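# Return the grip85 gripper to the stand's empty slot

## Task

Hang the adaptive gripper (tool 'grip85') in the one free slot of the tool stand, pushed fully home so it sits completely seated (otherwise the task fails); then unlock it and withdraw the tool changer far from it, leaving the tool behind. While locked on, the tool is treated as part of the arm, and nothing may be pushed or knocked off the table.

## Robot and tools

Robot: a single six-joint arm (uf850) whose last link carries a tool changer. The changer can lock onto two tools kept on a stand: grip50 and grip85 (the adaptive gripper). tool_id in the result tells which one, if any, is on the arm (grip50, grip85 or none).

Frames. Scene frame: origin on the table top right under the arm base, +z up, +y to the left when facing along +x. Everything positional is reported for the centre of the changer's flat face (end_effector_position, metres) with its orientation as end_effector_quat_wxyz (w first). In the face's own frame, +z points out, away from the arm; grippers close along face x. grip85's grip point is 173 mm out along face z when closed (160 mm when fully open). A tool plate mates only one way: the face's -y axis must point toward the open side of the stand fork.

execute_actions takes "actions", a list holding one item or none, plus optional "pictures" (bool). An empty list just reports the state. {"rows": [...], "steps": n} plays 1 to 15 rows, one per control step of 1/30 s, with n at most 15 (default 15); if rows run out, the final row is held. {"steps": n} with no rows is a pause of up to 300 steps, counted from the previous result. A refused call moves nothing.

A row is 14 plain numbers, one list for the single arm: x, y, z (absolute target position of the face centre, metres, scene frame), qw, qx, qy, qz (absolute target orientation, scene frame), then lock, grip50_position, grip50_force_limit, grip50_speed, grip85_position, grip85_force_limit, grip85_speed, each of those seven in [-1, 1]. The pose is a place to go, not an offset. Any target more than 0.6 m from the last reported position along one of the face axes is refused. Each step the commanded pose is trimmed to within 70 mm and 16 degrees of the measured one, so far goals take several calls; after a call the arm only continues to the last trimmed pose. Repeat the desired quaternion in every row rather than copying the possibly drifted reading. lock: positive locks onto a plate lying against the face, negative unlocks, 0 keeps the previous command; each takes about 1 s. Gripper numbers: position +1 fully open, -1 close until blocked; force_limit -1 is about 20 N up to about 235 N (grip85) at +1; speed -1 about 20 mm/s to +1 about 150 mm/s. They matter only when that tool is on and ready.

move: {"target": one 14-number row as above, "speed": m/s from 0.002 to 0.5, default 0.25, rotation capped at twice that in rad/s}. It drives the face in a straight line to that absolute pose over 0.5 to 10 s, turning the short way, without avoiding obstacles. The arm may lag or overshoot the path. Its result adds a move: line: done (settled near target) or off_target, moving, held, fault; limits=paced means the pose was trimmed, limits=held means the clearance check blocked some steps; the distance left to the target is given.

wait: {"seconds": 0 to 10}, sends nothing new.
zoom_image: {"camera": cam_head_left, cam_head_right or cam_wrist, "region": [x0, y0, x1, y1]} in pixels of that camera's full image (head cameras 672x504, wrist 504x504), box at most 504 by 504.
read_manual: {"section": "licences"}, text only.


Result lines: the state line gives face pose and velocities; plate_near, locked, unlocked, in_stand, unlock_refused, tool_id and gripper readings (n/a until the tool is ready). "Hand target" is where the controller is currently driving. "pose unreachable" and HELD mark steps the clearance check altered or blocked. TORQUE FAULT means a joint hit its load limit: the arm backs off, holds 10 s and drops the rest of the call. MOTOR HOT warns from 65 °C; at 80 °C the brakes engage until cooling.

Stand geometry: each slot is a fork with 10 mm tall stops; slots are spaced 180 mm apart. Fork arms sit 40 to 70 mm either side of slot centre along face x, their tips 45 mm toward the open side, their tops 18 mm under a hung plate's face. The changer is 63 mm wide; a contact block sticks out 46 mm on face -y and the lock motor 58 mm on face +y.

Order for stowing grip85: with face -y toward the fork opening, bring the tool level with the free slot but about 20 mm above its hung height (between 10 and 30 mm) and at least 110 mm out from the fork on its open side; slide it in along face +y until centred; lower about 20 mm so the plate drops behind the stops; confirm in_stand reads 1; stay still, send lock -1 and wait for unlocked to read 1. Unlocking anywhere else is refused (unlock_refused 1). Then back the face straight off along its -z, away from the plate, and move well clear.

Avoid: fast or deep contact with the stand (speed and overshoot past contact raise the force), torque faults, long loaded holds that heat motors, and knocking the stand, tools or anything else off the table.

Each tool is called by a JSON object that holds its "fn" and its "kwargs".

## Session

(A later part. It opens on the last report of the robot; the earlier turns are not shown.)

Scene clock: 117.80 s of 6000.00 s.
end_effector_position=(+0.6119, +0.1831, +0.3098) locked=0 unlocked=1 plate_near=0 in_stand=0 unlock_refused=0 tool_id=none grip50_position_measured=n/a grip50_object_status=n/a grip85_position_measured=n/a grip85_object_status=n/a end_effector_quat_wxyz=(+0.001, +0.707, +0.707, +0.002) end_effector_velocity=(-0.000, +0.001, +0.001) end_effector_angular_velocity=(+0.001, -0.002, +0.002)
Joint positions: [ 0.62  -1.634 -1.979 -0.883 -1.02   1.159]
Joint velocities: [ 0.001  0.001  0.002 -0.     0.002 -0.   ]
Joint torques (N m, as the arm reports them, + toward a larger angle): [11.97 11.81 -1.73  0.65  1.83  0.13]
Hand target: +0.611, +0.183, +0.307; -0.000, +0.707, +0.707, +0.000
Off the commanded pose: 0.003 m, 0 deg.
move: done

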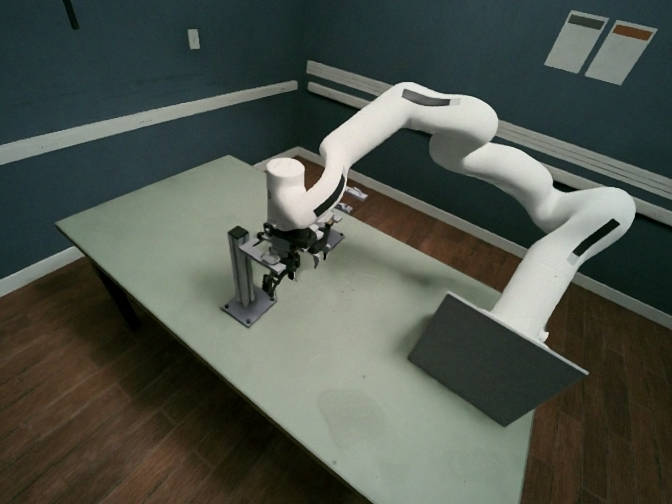

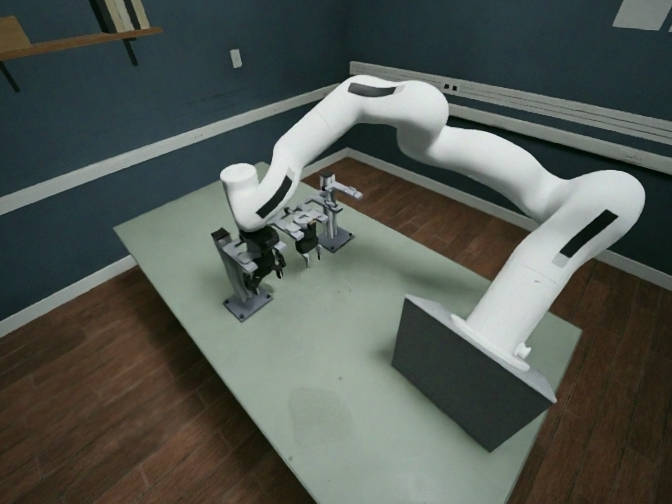

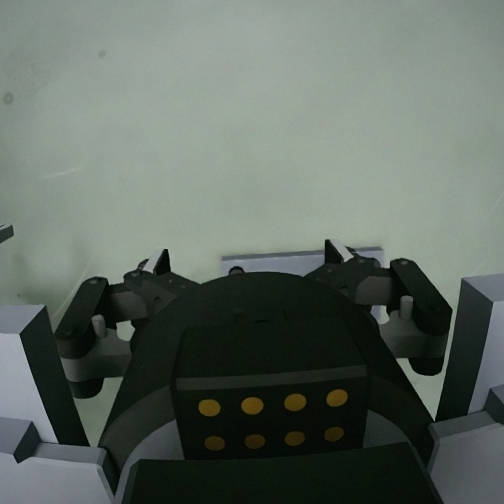

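{"fn": "move", "kwargs": {"target": [0.611,0.183,0.335,0,0.707,0.707,0,0,0,0,0,0,0,0], "speed": 0.05}}

{"fn": "move", "kwargs": {"target": [0.50,0.238,0.335,0,0.707,0.707,0,0,0,0,0,0,0,0], "speed": 0.1}}

{"fn": "move", "kwargs": {"target": [0.505,0.238,0.284,0,0.707,0.707,0,0,0,0,0,0,0,0], "speed": 0.04}}

{"fn": "move", "kwargs": {"target": [0.545,0.238,0.284,0,0.707,0.707,0,0,0,0,0,0,0,0], "speed": 0.006}}

Scene clock: 141.40 s of 6000.00 s.
end_effector_position=(+0.6109, +0.1830, +0.3347) locked=0 unlocked=1 plate_near=0 in_stand=0 unlock_refused=0 tool_id=none grip50_position_measured=n/a grip50_object_status=n/a grip85_position_measured=n/a grip85_object_status=n/a end_effector_quat_wxyz=(-0.000, +0.707, +0.707, -0.000) end_effector_velocity=(+0.001, -0.001, +0.001) end_effector_angular_velocity=(+0.001, -0.000, -0.002)
Joint positions: [ 0.644 -1.608 -1.975 -0.849 -1.043  1.143]
Joint velocities: [-0.001  0.001 -0.001  0.    -0.    -0.   ]
Joint torques (N m, as the arm reports them, + toward a larger angle): [ 41.26  44.07 -13.75   1.71  -0.21   0.22]
Hand target: +0.611, +0.183, +0.335; +0.000, +0.707, +0.707, -0.000
Off the commanded pose: 0.000 m, 0 deg.
After step 90, 19.80 s passed at rest.
move: done

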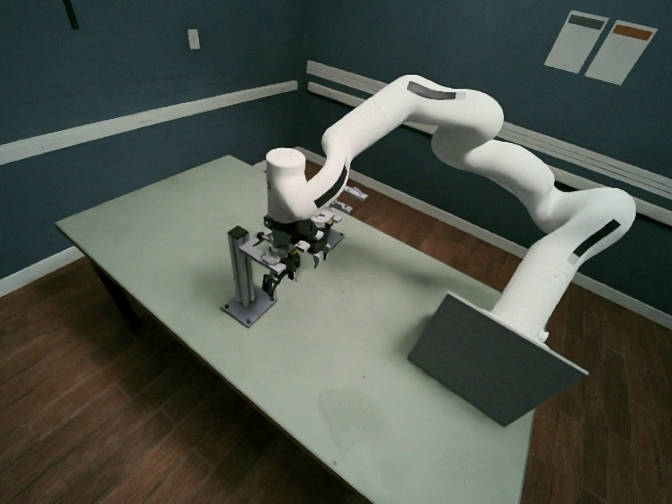

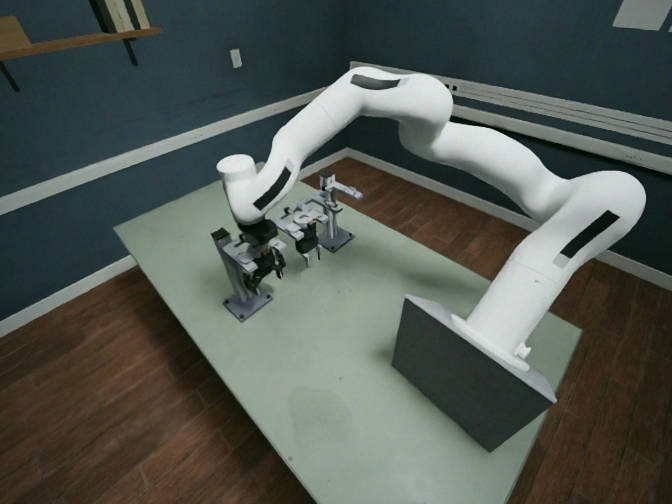

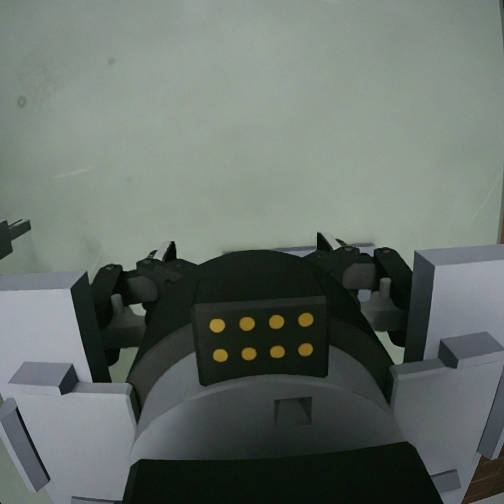

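Scene clock: 142.97 s of 6000.00 s.
end_effector_position=(+0.5003, +0.2384, +0.3353) locked=0 unlocked=1 plate_near=0 in_stand=0 unlock_refused=0 tool_id=none grip50_position_measured=n/a grip50_object_status=n/a grip85_position_measured=n/a grip85_object_status=n/a end_effector_quat_wxyz=(-0.001, +0.707, +0.707, +0.000) end_effector_velocity=(-0.001, +0.000, -0.001) end_effector_angular_velocity=(-0.000, +0.002, -0.000)
Joint positions: [ 0.783 -1.563 -1.72  -0.834 -0.929  1.359]
Joint velocities: [-0.001 -0.001  0.002  0.     0.002  0.001]
Joint torques (N m, as the arm reports them, + toward a larger angle): [ 34.56  43.29 -13.69   1.28  -0.12   0.27]
Hand target: +0.500, +0.238, +0.335; -0.001, +0.707, +0.707, +0.000
Off the commanded pose: 0.001 m, 0 deg.
move: done

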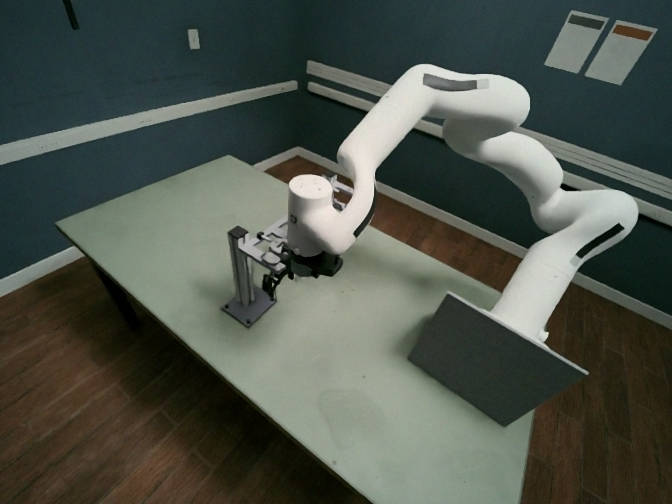

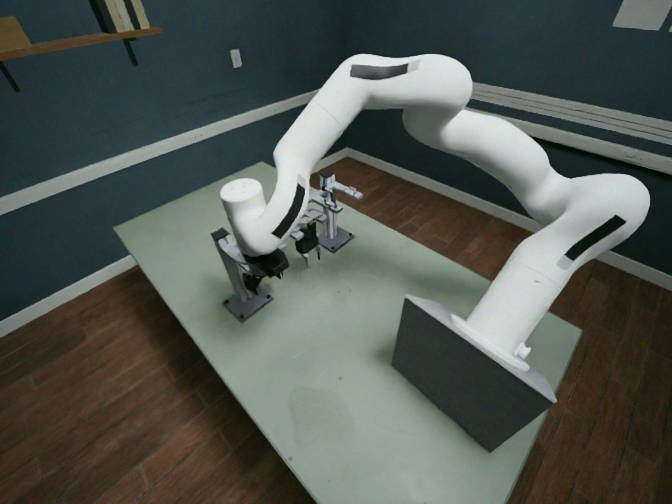

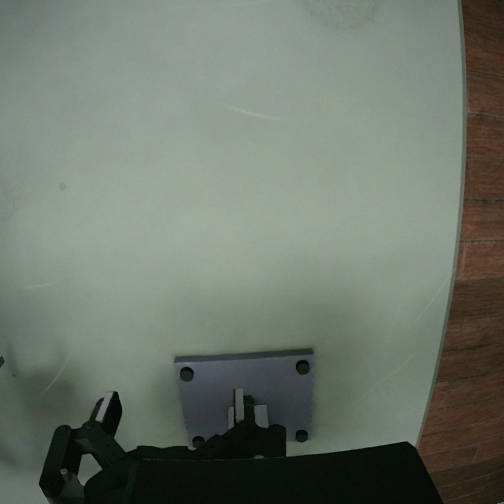

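Scene clock: 144.53 s of 6000.00 s.
end_effector_position=(+0.5050, +0.2380, +0.2841) locked=0 unlocked=1 plate_near=0 in_stand=0 unlock_refused=0 tool_id=none grip50_position_measured=n/a grip50_object_status=n/a grip85_position_measured=n/a grip85_object_status=n/a end_effector_quat_wxyz=(-0.000, +0.707, +0.707, +0.000) end_effector_velocity=(-0.000, +0.001, -0.000) end_effector_angular_velocity=(+0.001, -0.001, +0.000)
Joint positions: [ 0.727 -1.629 -1.744 -0.912 -0.896  1.394]
Joint velocities: [ 0.001 -0.001 -0.001 -0.001  0.001  0.001]
Joint torques (N m, as the arm reports them, + toward a larger angle): [ 36.05  43.86 -12.88   1.26  -0.22   0.19]
Hand target: +0.505, +0.238, +0.284; -0.000, +0.707, +0.707, -0.000
Off the commanded pose: 0.000 m, 0 deg.
move: done

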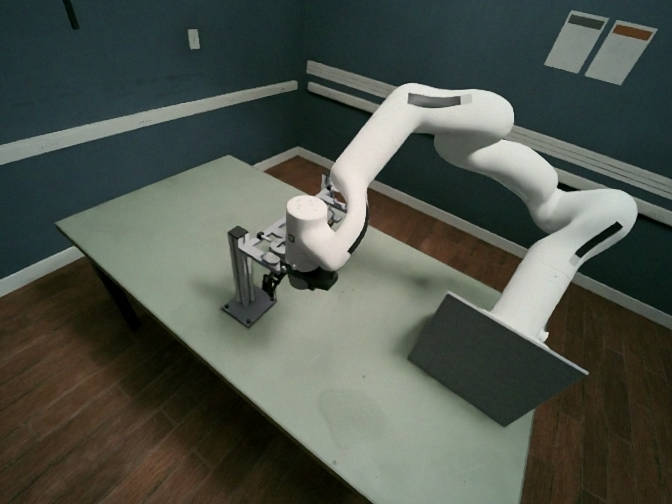

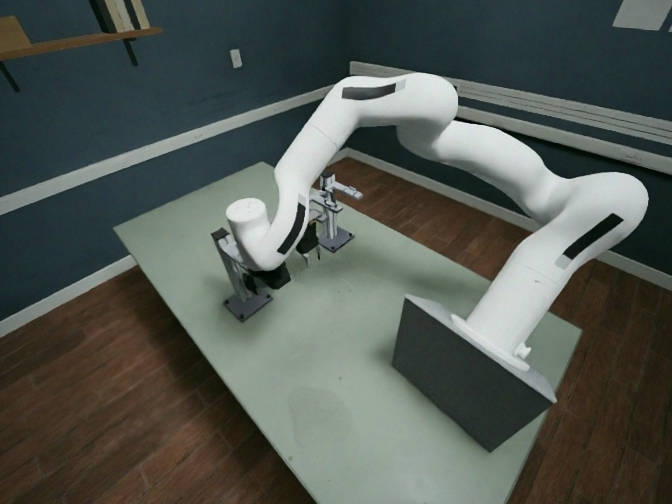

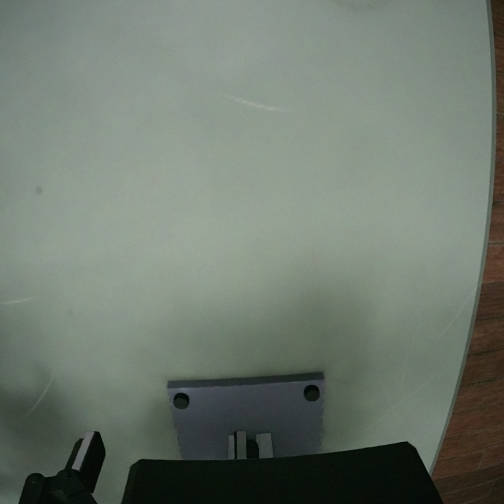

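Scene clock: 151.43 s of 6000.00 s.
end_effector_position=(+0.5434, +0.2381, +0.2836) locked=0 unlocked=1 plate_near=0 in_stand=0 unlock_refused=0 tool_id=none grip50_position_measured=n/a grip50_object_status=n/a grip85_position_measured=n/a grip85_object_status=n/a end_effector_quat_wxyz=(+0.000, +0.707, +0.707, -0.002) end_effector_velocity=(+0.001, -0.000, -0.000) end_effector_angular_velocity=(+0.006, +0.004, -0.005)
Joint positions: [ 0.694 -1.684 -1.888 -0.887 -0.952  1.301]
Joint velocities: [-0.003 -0.    -0.002  0.006  0.004 -0.001]
Joint torques (N m, as the arm reports them, + toward a larger angle): [ 15.62  50.95 -26.93  -5.24   4.54  -0.1 ]
Hand target: +0.545, +0.238, +0.284; +0.000, +0.707, +0.707, -0.000
Off the commanded pose: 0.002 m, 0 deg.
move: done

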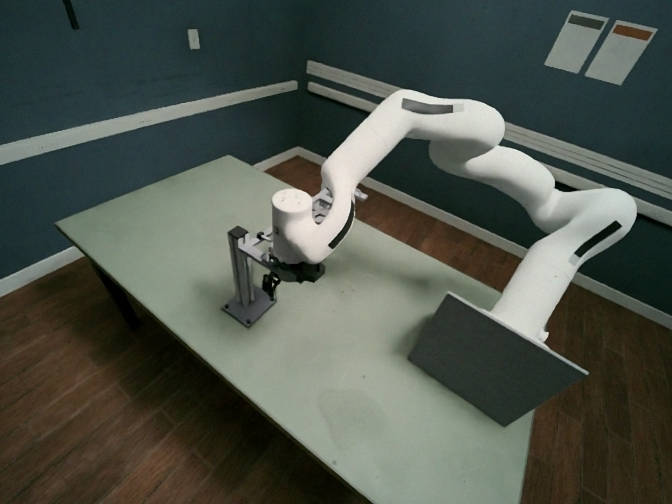

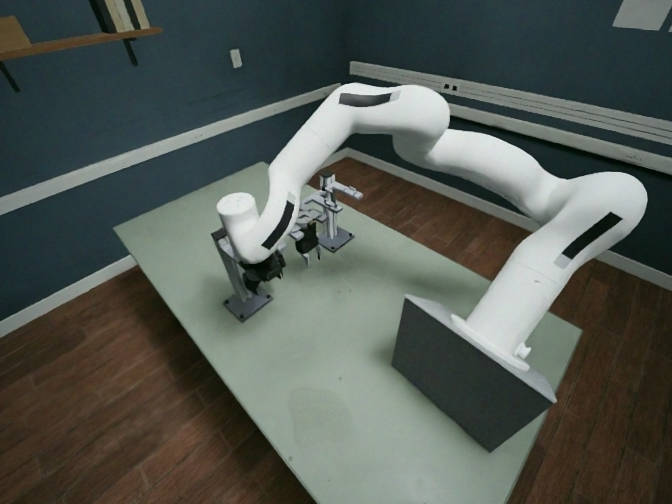

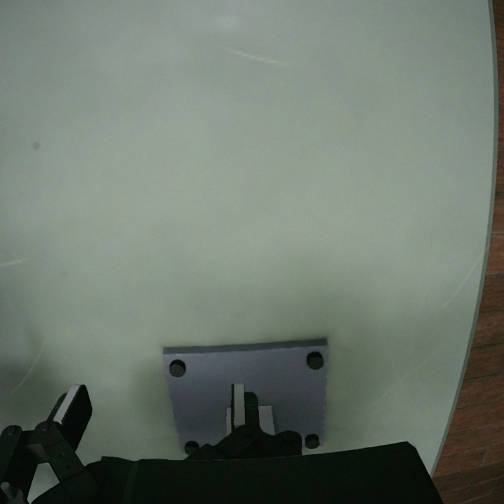

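{"fn": "move", "kwargs": {"target": [0.525,0.238,0.284,0,0.707,0.707,0,0,0,0,0,0,0,0], "speed": 0.04}}

{"fn": "move", "kwargs": {"target": [0.525,0.128,0.284,0,0.707,0.707,0,0,0,0,0,0,0,0], "speed": 0.06}}

{"fn": "execute_actions", "kwargs": {"actions": [{"steps":1}]}}

{"fn": "move", "kwargs": {"target": [0.5425,0.128,0.284,0,0.707,0.707,0,0,0,0,0,0,0,0], "speed": 0.005}}

Scene clock: 164.33 s of 6000.00 s.
end_effector_position=(+0.5251, +0.2380, +0.2841) locked=0 unlocked=1 plate_near=0 in_stand=0 unlock_refused=0 tool_id=none grip50_position_measured=n/a grip50_object_status=n/a grip85_position_measured=n/a grip85_object_status=n/a end_effector_quat_wxyz=(-0.000, +0.707, +0.707, +0.000) end_effector_velocity=(-0.001, -0.000, +0.000) end_effector_angular_velocity=(-0.002, +0.000, +0.001)
Joint positions: [ 0.709 -1.655 -1.815 -0.9   -0.922  1.348]
Joint velocities: [ 0.001  0.001  0.003 -0.    -0.001  0.001]
Joint torques (N m, as the arm reports them, + toward a larger angle): [ 36.07  42.71 -12.85   1.26  -0.19   0.26]
Hand target: +0.525, +0.238, +0.284; -0.000, +0.707, +0.707, +0.000
Off the commanded pose: 0.000 m, 0 deg.
After step 90, 9.13 s passed at rest.
move: done

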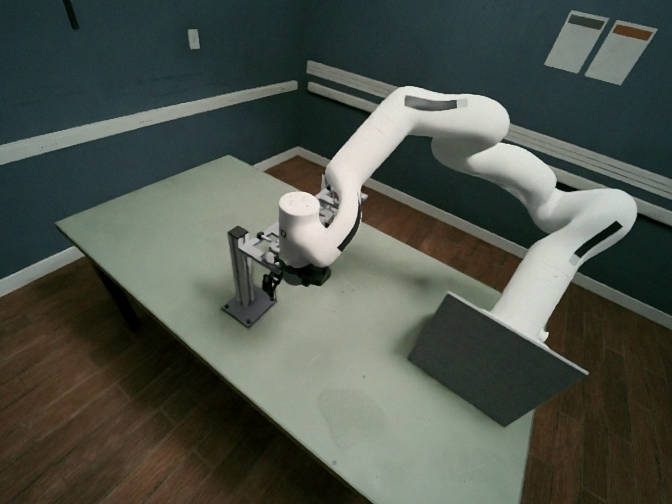

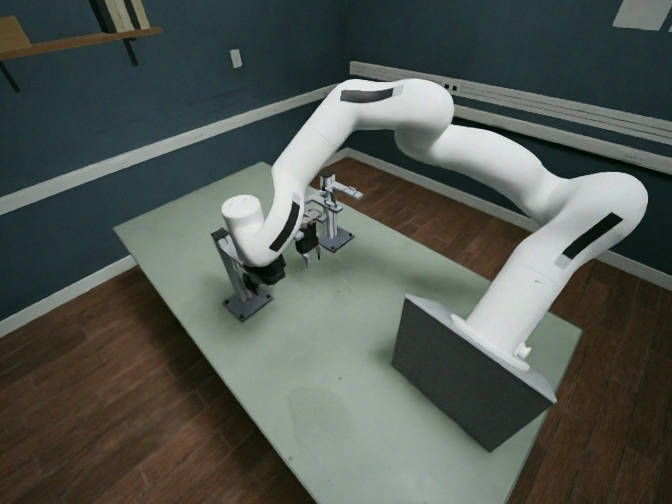

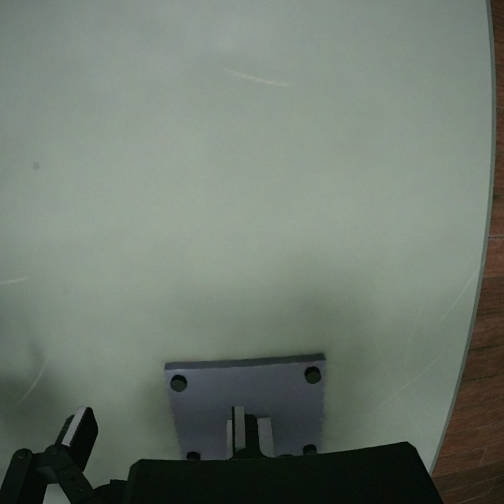

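Scene clock: 175.07 s of 6000.00 s.
end_effector_position=(+0.5252, +0.2171, +0.2848) locked=0 unlocked=1 plate_near=0 in_stand=0 unlock_refused=0 tool_id=none grip50_position_measured=n/a grip50_object_status=n/a grip85_position_measured=n/a grip85_object_status=n/a end_effector_quat_wxyz=(-0.020, +0.699, +0.714, +0.033) end_effector_velocity=(+0.001, -0.001, +0.001) end_effector_angular_velocity=(+0.000, +0.000, -0.002)
Joint positions: [ 0.678 -1.573 -1.699 -0.954 -0.82   1.361]
Joint velocities: [-0.     0.002  0.     0.001 -0.001 -0.   ]
Joint torques (N m, as the arm reports them, + toward a larger angle): [ 36.56  42.25 -12.48   1.53   0.01   0.23]
Hand target: +0.525, +0.217, +0.285; -0.020, +0.699, +0.714, +0.033
Off the commanded pose: 0.089 m, 5 deg.
TORQUE FAULT: the external load on joint 5 (wrist pitch) reached its load limit, and the arm stopped for 10 seconds. The arm's remaining commands of this call were not run. Joint 5 (wrist pitch) moved back by up to 3 degrees. The arm holds there, with the lock number at 0 and the other tool numbers unchanged, and accepts commands again: back off and push less far. The arm stops again, at the same cost, whenever a joint's load reaches its limit.
move: fault

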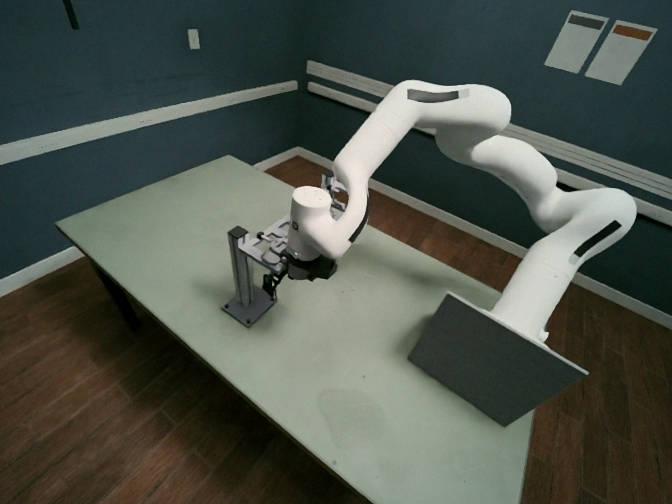

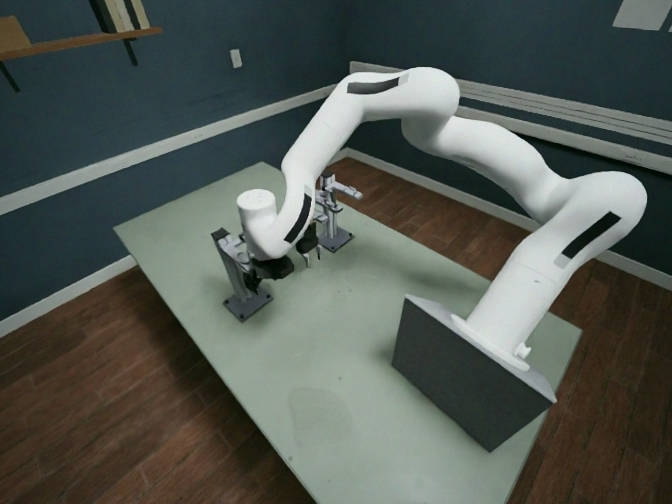

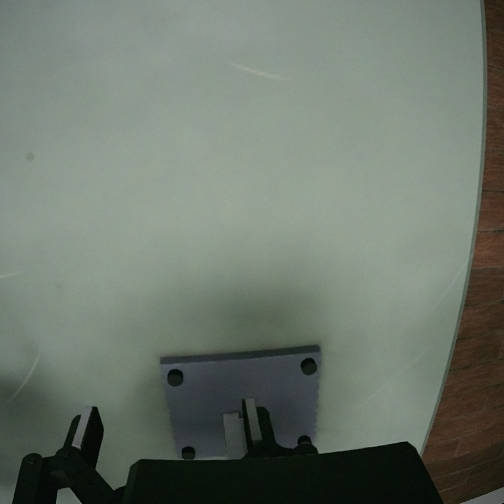

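not run: a fault stop came before this call.

not run: a fault stop came before this call.

{"fn": "move", "kwargs": {"target": [0.51,0.235,0.30,0,0.707,0.707,0,0,0,0,0,0,0,0], "speed": 0.04}}

{"fn": "move", "kwargs": {"target": [0.51,0.2,0.335,0,0.707,0.707,0,0,0,0,0,0,0,0], "speed": 0.06}}

{"fn": "move", "kwargs": {"target": [0.618,0.183,0.325,0,0.707,0.707,0,0,0,0,0,0,0,0], "speed": 0.06}}

{"fn": "move", "kwargs": {"target": [0.618,0.183,0.307,0,0.707,0.707,0,0,0,0,0,0,0,0], "speed": 0.005}}

Scene clock: 193.43 s of 6000.00 s.
end_effector_position=(+0.5102, +0.2350, +0.3000) locked=0 unlocked=1 plate_near=0 in_stand=0 unlock_refused=0 tool_id=none grip50_position_measured=n/a grip50_object_status=n/a grip85_position_measured=n/a grip85_object_status=n/a end_effector_quat_wxyz=(+0.000, +0.707, +0.707, +0.000) end_effector_velocity=(+0.000, +0.000, +0.000) end_effector_angular_velocity=(-0.002, -0.002, +0.000)
Joint positions: [ 0.736 -1.608 -1.747 -0.889 -0.912  1.372]
Joint velocities: [ 0.002 -0.001 -0.001 -0.001 -0.002  0.001]
Joint torques (N m, as the arm reports them, + toward a larger angle): [ 35.16  42.67 -12.81   1.85  -0.24   0.12]
Hand target: +0.510, +0.235, +0.300; +0.000, +0.707, +0.707, +0.000
Off the commanded pose: 0.000 m, 0 deg.
After step 90, 14.10 s passed at rest.
move: done

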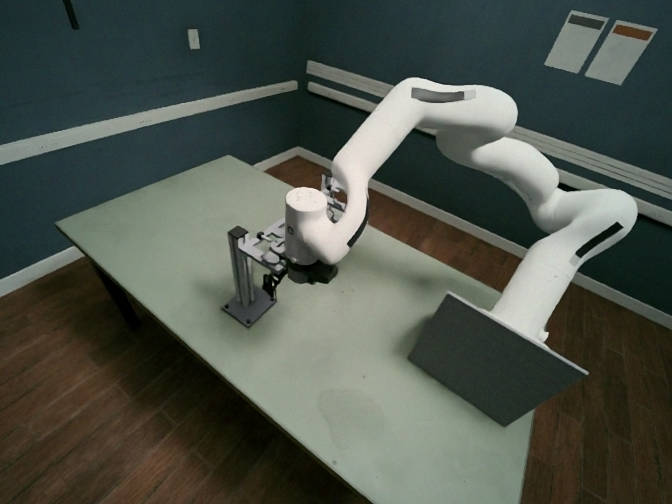

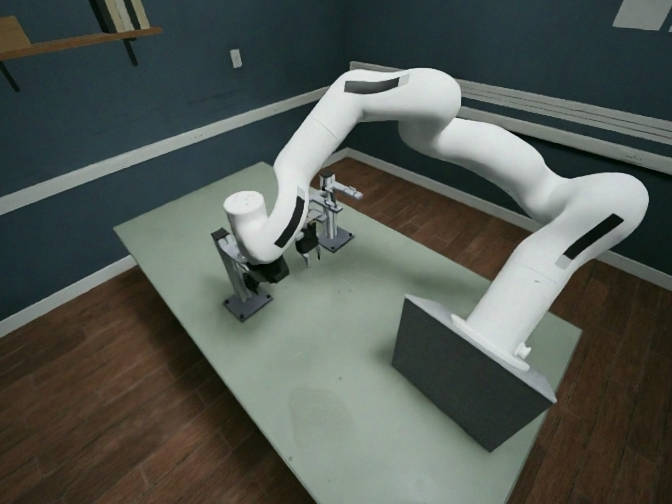

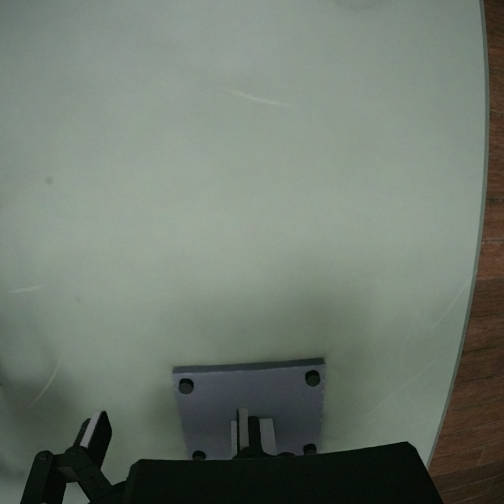

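Scene clock: 194.57 s of 6000.00 s.
end_effector_position=(+0.5098, +0.2000, +0.3348) locked=0 unlocked=1 plate_near=0 in_stand=0 unlock_refused=0 tool_id=none grip50_position_measured=n/a grip50_object_status=n/a grip85_position_measured=n/a grip85_object_status=n/a end_effector_quat_wxyz=(+0.000, +0.707, +0.707, -0.000) end_effector_velocity=(-0.000, -0.000, -0.001) end_effector_angular_velocity=(-0.000, +0.003, -0.002)
Joint positions: [ 0.737 -1.487 -1.634 -0.882 -0.918  1.363]
Joint velocities: [-0.002 -0.     0.001  0.002  0.     0.   ]
Joint torques (N m, as the arm reports them, + toward a larger angle): [ 34.46  41.48 -13.72   1.32  -0.12   0.25]
Hand target: +0.510, +0.200, +0.335; +0.000, +0.707, +0.707, +0.000
Off the commanded pose: 0.000 m, 0 deg.
move: done

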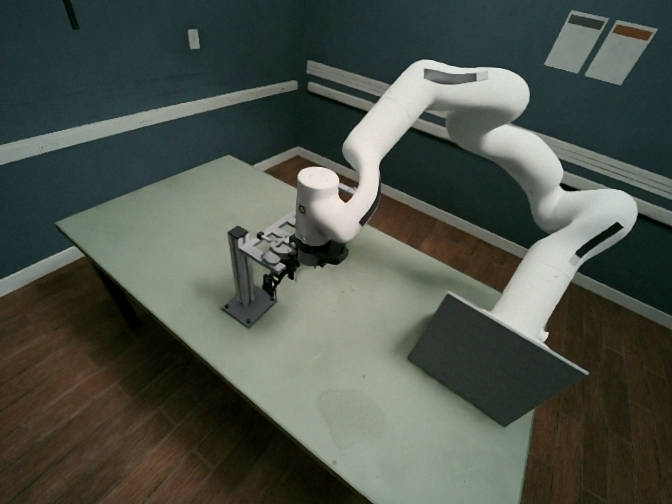

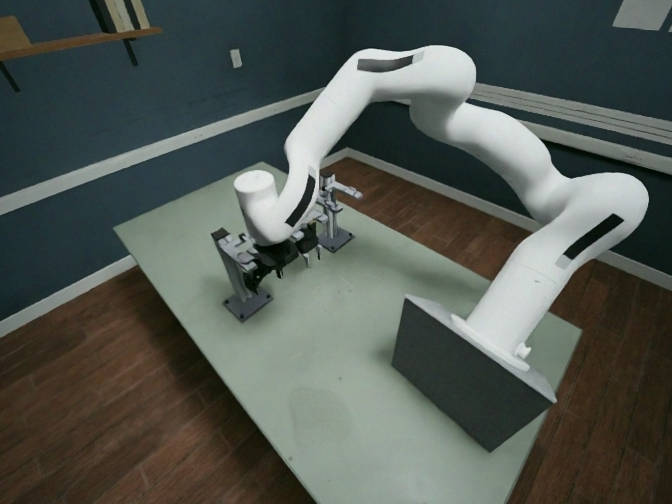

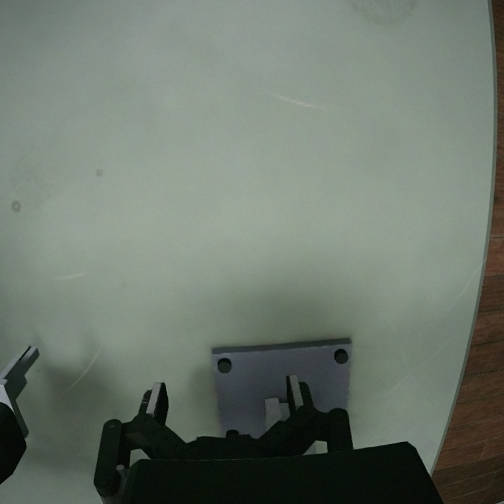

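Scene clock: 196.70 s of 6000.00 s.
end_effector_position=(+0.6180, +0.1826, +0.3248) locked=0 unlocked=1 plate_near=0 in_stand=0 unlock_refused=0 tool_id=none grip50_position_measured=n/a grip50_object_status=n/a grip85_position_measured=n/a grip85_object_status=n/a end_effector_quat_wxyz=(+0.001, +0.707, +0.707, -0.000) end_effector_velocity=(-0.000, +0.001, -0.000) end_effector_angular_velocity=(-0.001, -0.000, +0.003)
Joint positions: [ 0.63  -1.632 -2.009 -0.858 -1.046  1.132]
Joint velocities: [ 0.    -0.003 -0.003 -0.    -0.001 -0.003]
Joint torques (N m, as the arm reports them, + toward a larger angle): [ 39.21  44.13 -13.36   1.22  -0.27   0.22]
Hand target: +0.618, +0.183, +0.325; +0.001, +0.707, +0.707, -0.000
Off the commanded pose: 0.000 m, 0 deg.
move: done

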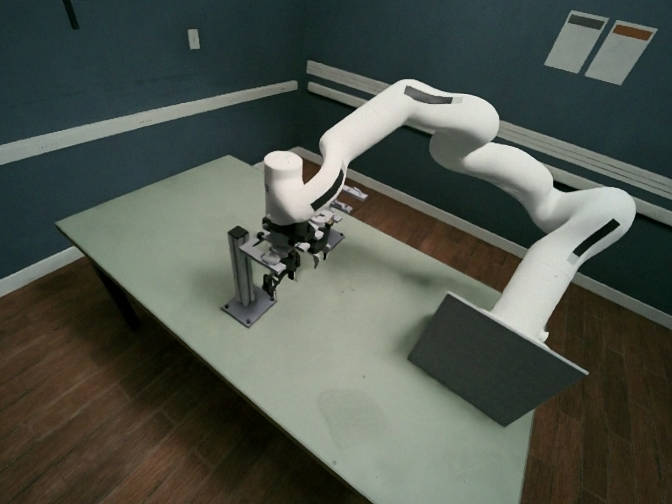

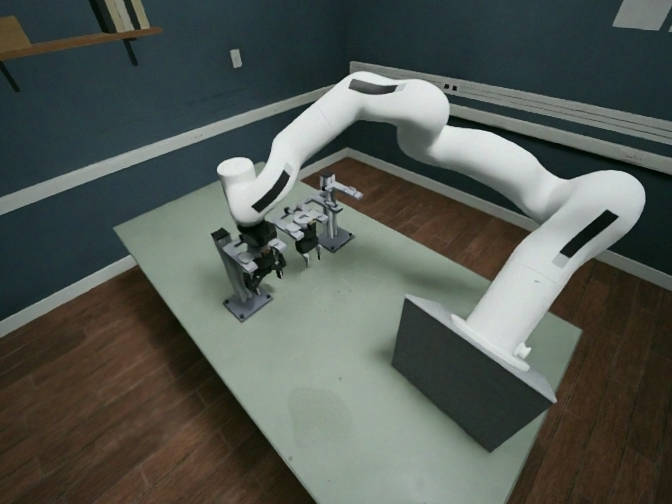

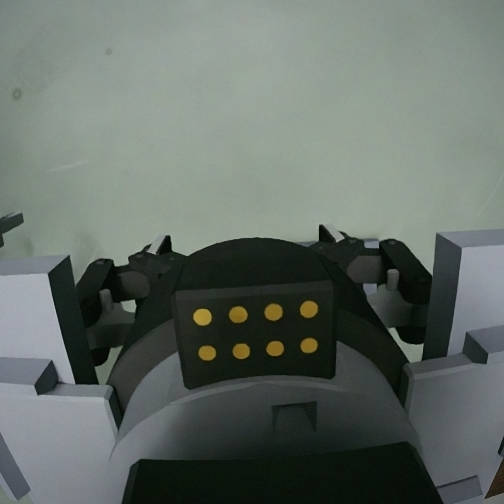

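Scene clock: 200.47 s of 6000.00 s.
end_effector_position=(+0.6182, +0.1830, +0.3077) locked=0 unlocked=1 plate_near=0 in_stand=0 unlock_refused=0 tool_id=none grip50_position_measured=n/a grip50_object_status=n/a grip85_position_measured=n/a grip85_object_status=n/a end_effector_quat_wxyz=(+0.000, +0.707, +0.707, +0.000) end_effector_velocity=(-0.000, +0.000, +0.000) end_effector_angular_velocity=(-0.001, -0.001, +0.000)
Joint positions: [ 0.614 -1.651 -2.014 -0.877 -1.031  1.14 ]
Joint velocities: [ 0.    -0.     0.    -0.002  0.     0.001]
Joint torques (N m, as the arm reports them, + toward a larger angle): [ 30.75  37.64 -12.33   0.12   0.76   0.24]
Hand target: +0.618, +0.183, +0.307; -0.000, +0.707, +0.707, -0.000
Off the commanded pose: 0.001 m, 0 deg.
move: done

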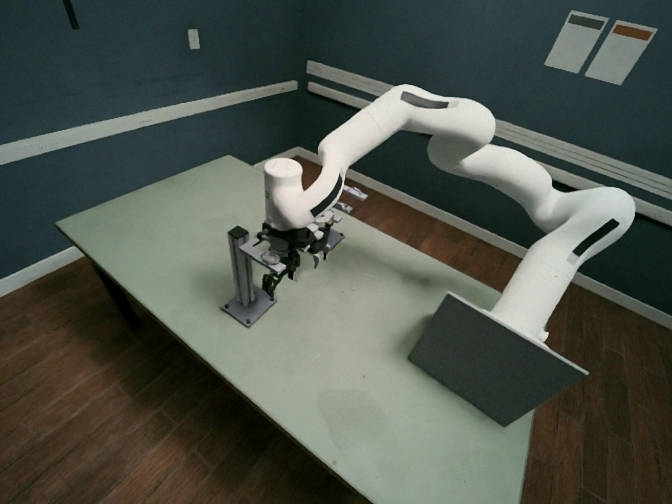

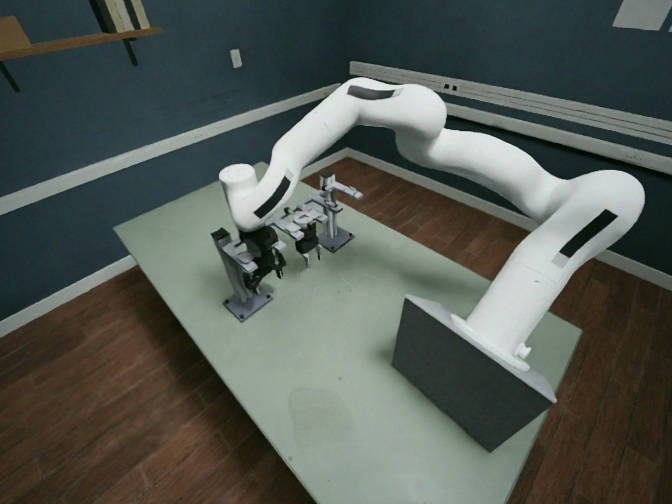

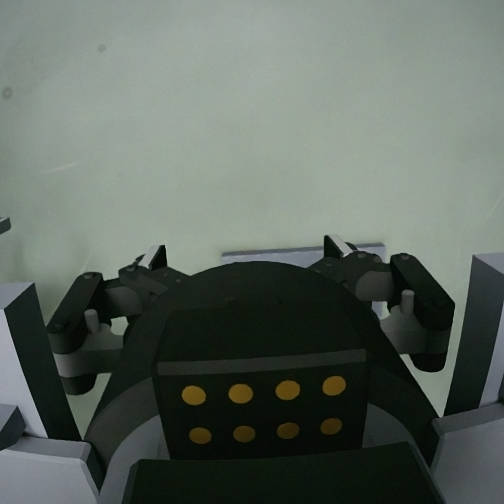

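{"fn": "move", "kwargs": {"target": [0.6185,0.1825,0.303,0,0.707,0.707,0,0,0,0,0,0,0,0], "speed": 0.004}}

Scene clock: 208.50 s of 6000.00 s.
end_effector_position=(+0.6183, +0.1842, +0.3069) locked=0 unlocked=1 plate_near=0 in_stand=0 unlock_refused=0 tool_id=none grip50_position_measured=n/a grip50_object_status=n/a grip85_position_measured=n/a grip85_object_status=n/a end_effector_quat_wxyz=(+0.002, +0.706, +0.708, +0.002) end_effector_velocity=(+0.000, +0.001, +0.000) end_effector_angular_velocity=(+0.003, -0.002, +0.001)
Joint positions: [ 0.615 -1.654 -2.015 -0.881 -1.028  1.141]
Joint velocities: [ 0.001 -0.001 -0.001  0.001  0.003 -0.   ]
Joint torques (N m, as the arm reports them, + toward a larger angle): [ 0.29 14.32 -8.81 -3.34  5.29  0.64]
Hand target: +0.618, +0.183, +0.303; -0.000, +0.707, +0.707, +0.000
Off the commanded pose: 0.004 m, 0 deg.
After step 90, 3.73 s passed at rest.
move: off_target

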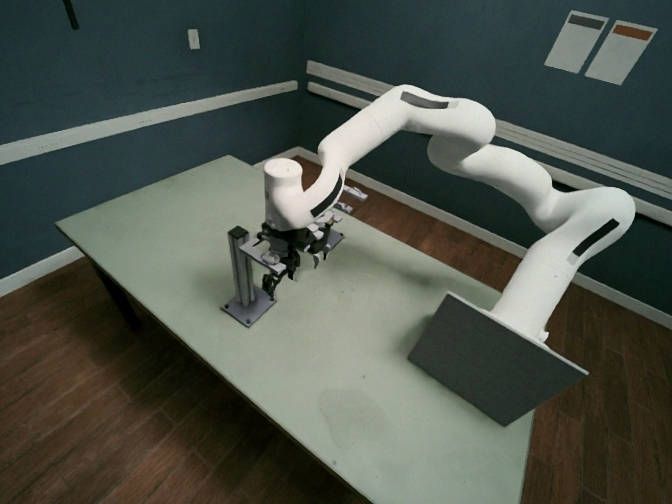

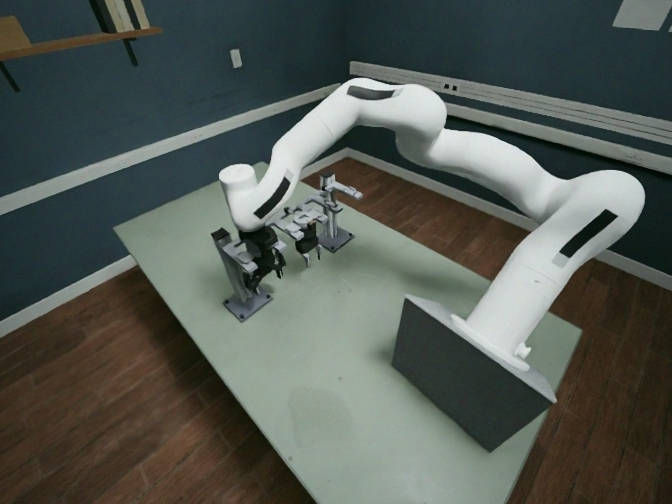

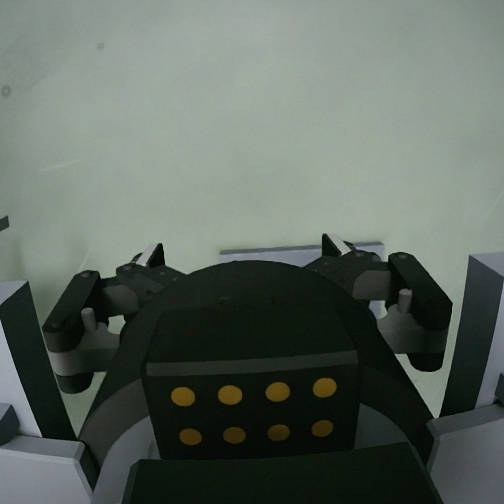

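{"fn": "move", "kwargs": {"target": [0.6185,0.184,0.3085,0,0.707,0.707,0,0,0,0,0,0,0,0], "speed": 0.004}}

{"fn": "zoom_image", "kwargs": {"camera": "cam_head_left", "region": [250,210,320,280]}}

{"fn": "zoom_image", "kwargs": {"camera": "cam_head_right", "region": [230,210,300,280]}}

Scene clock: 227.43 s of 6000.00 s.
end_effector_position=(+0.6183, +0.1839, +0.3078) locked=0 unlocked=1 plate_near=0 in_stand=0 unlock_refused=0 tool_id=none grip50_position_measured=n/a grip50_object_status=n/a grip85_position_measured=n/a grip85_object_status=n/a end_effector_quat_wxyz=(-0.000, +0.707, +0.707, -0.000) end_effector_velocity=(+0.000, -0.001, +0.001) end_effector_angular_velocity=(-0.001, +0.001, -0.001)
Joint positions: [ 0.615 -1.655 -2.019 -0.874 -1.033  1.138]
Joint velocities: [ 0.     0.001  0.     0.002 -0.002 -0.001]
Joint torques (N m, as the arm reports them, + toward a larger angle): [ 30.8   40.33 -12.49   0.38  -0.07   0.3 ]
Hand target: +0.619, +0.184, +0.308; +0.000, +0.707, +0.707, -0.000
Off the commanded pose: 0.001 m, 0 deg.
After step 90, 15.00 s passed at rest.
move: done

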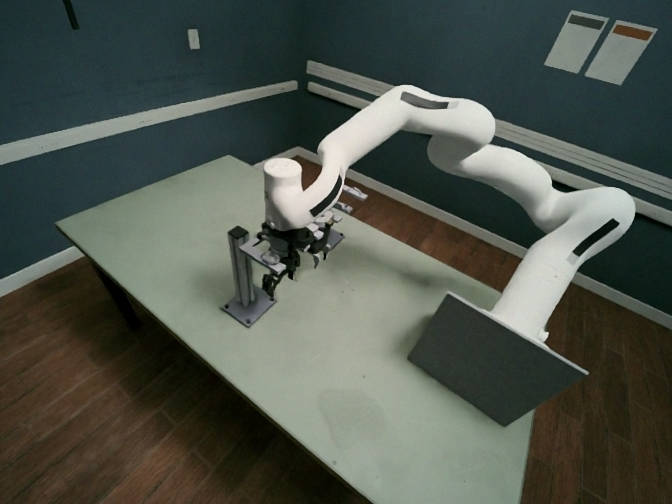

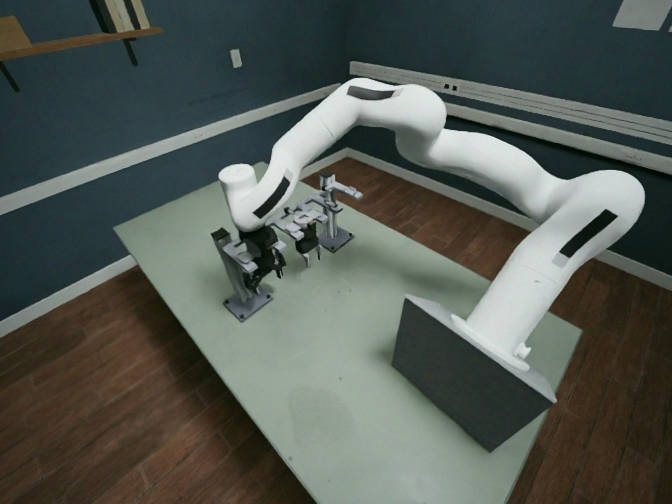

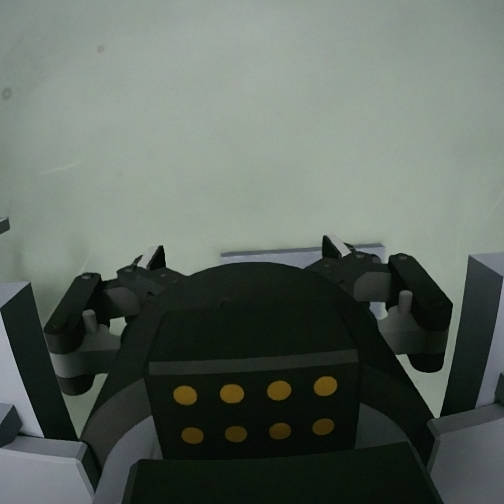

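Region (250, 210, 320, 280) of cam_head_left's 672x504 image, scaled by 7.200, with more detail than that image has.

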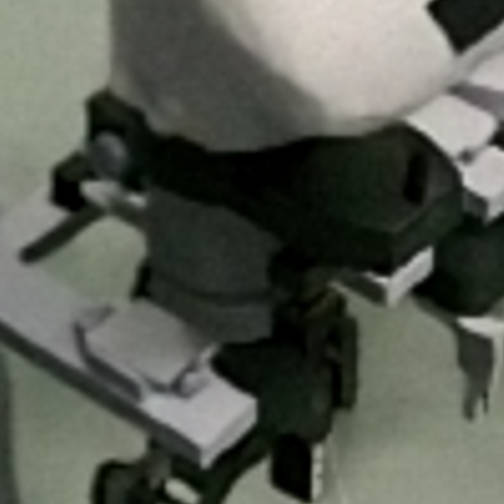

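Region (230, 210, 300, 280) of cam_head_right's 672x504 image, scaled by 7.200, with more detail than that image has.

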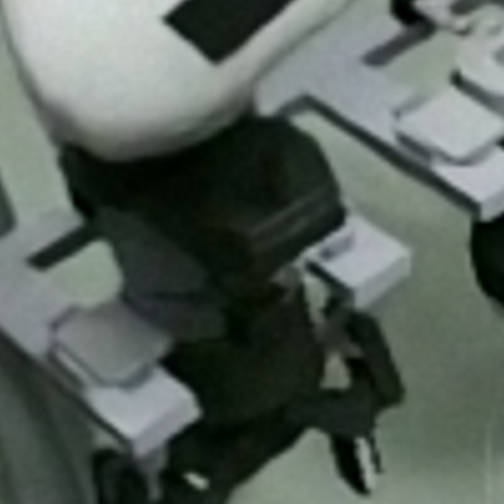

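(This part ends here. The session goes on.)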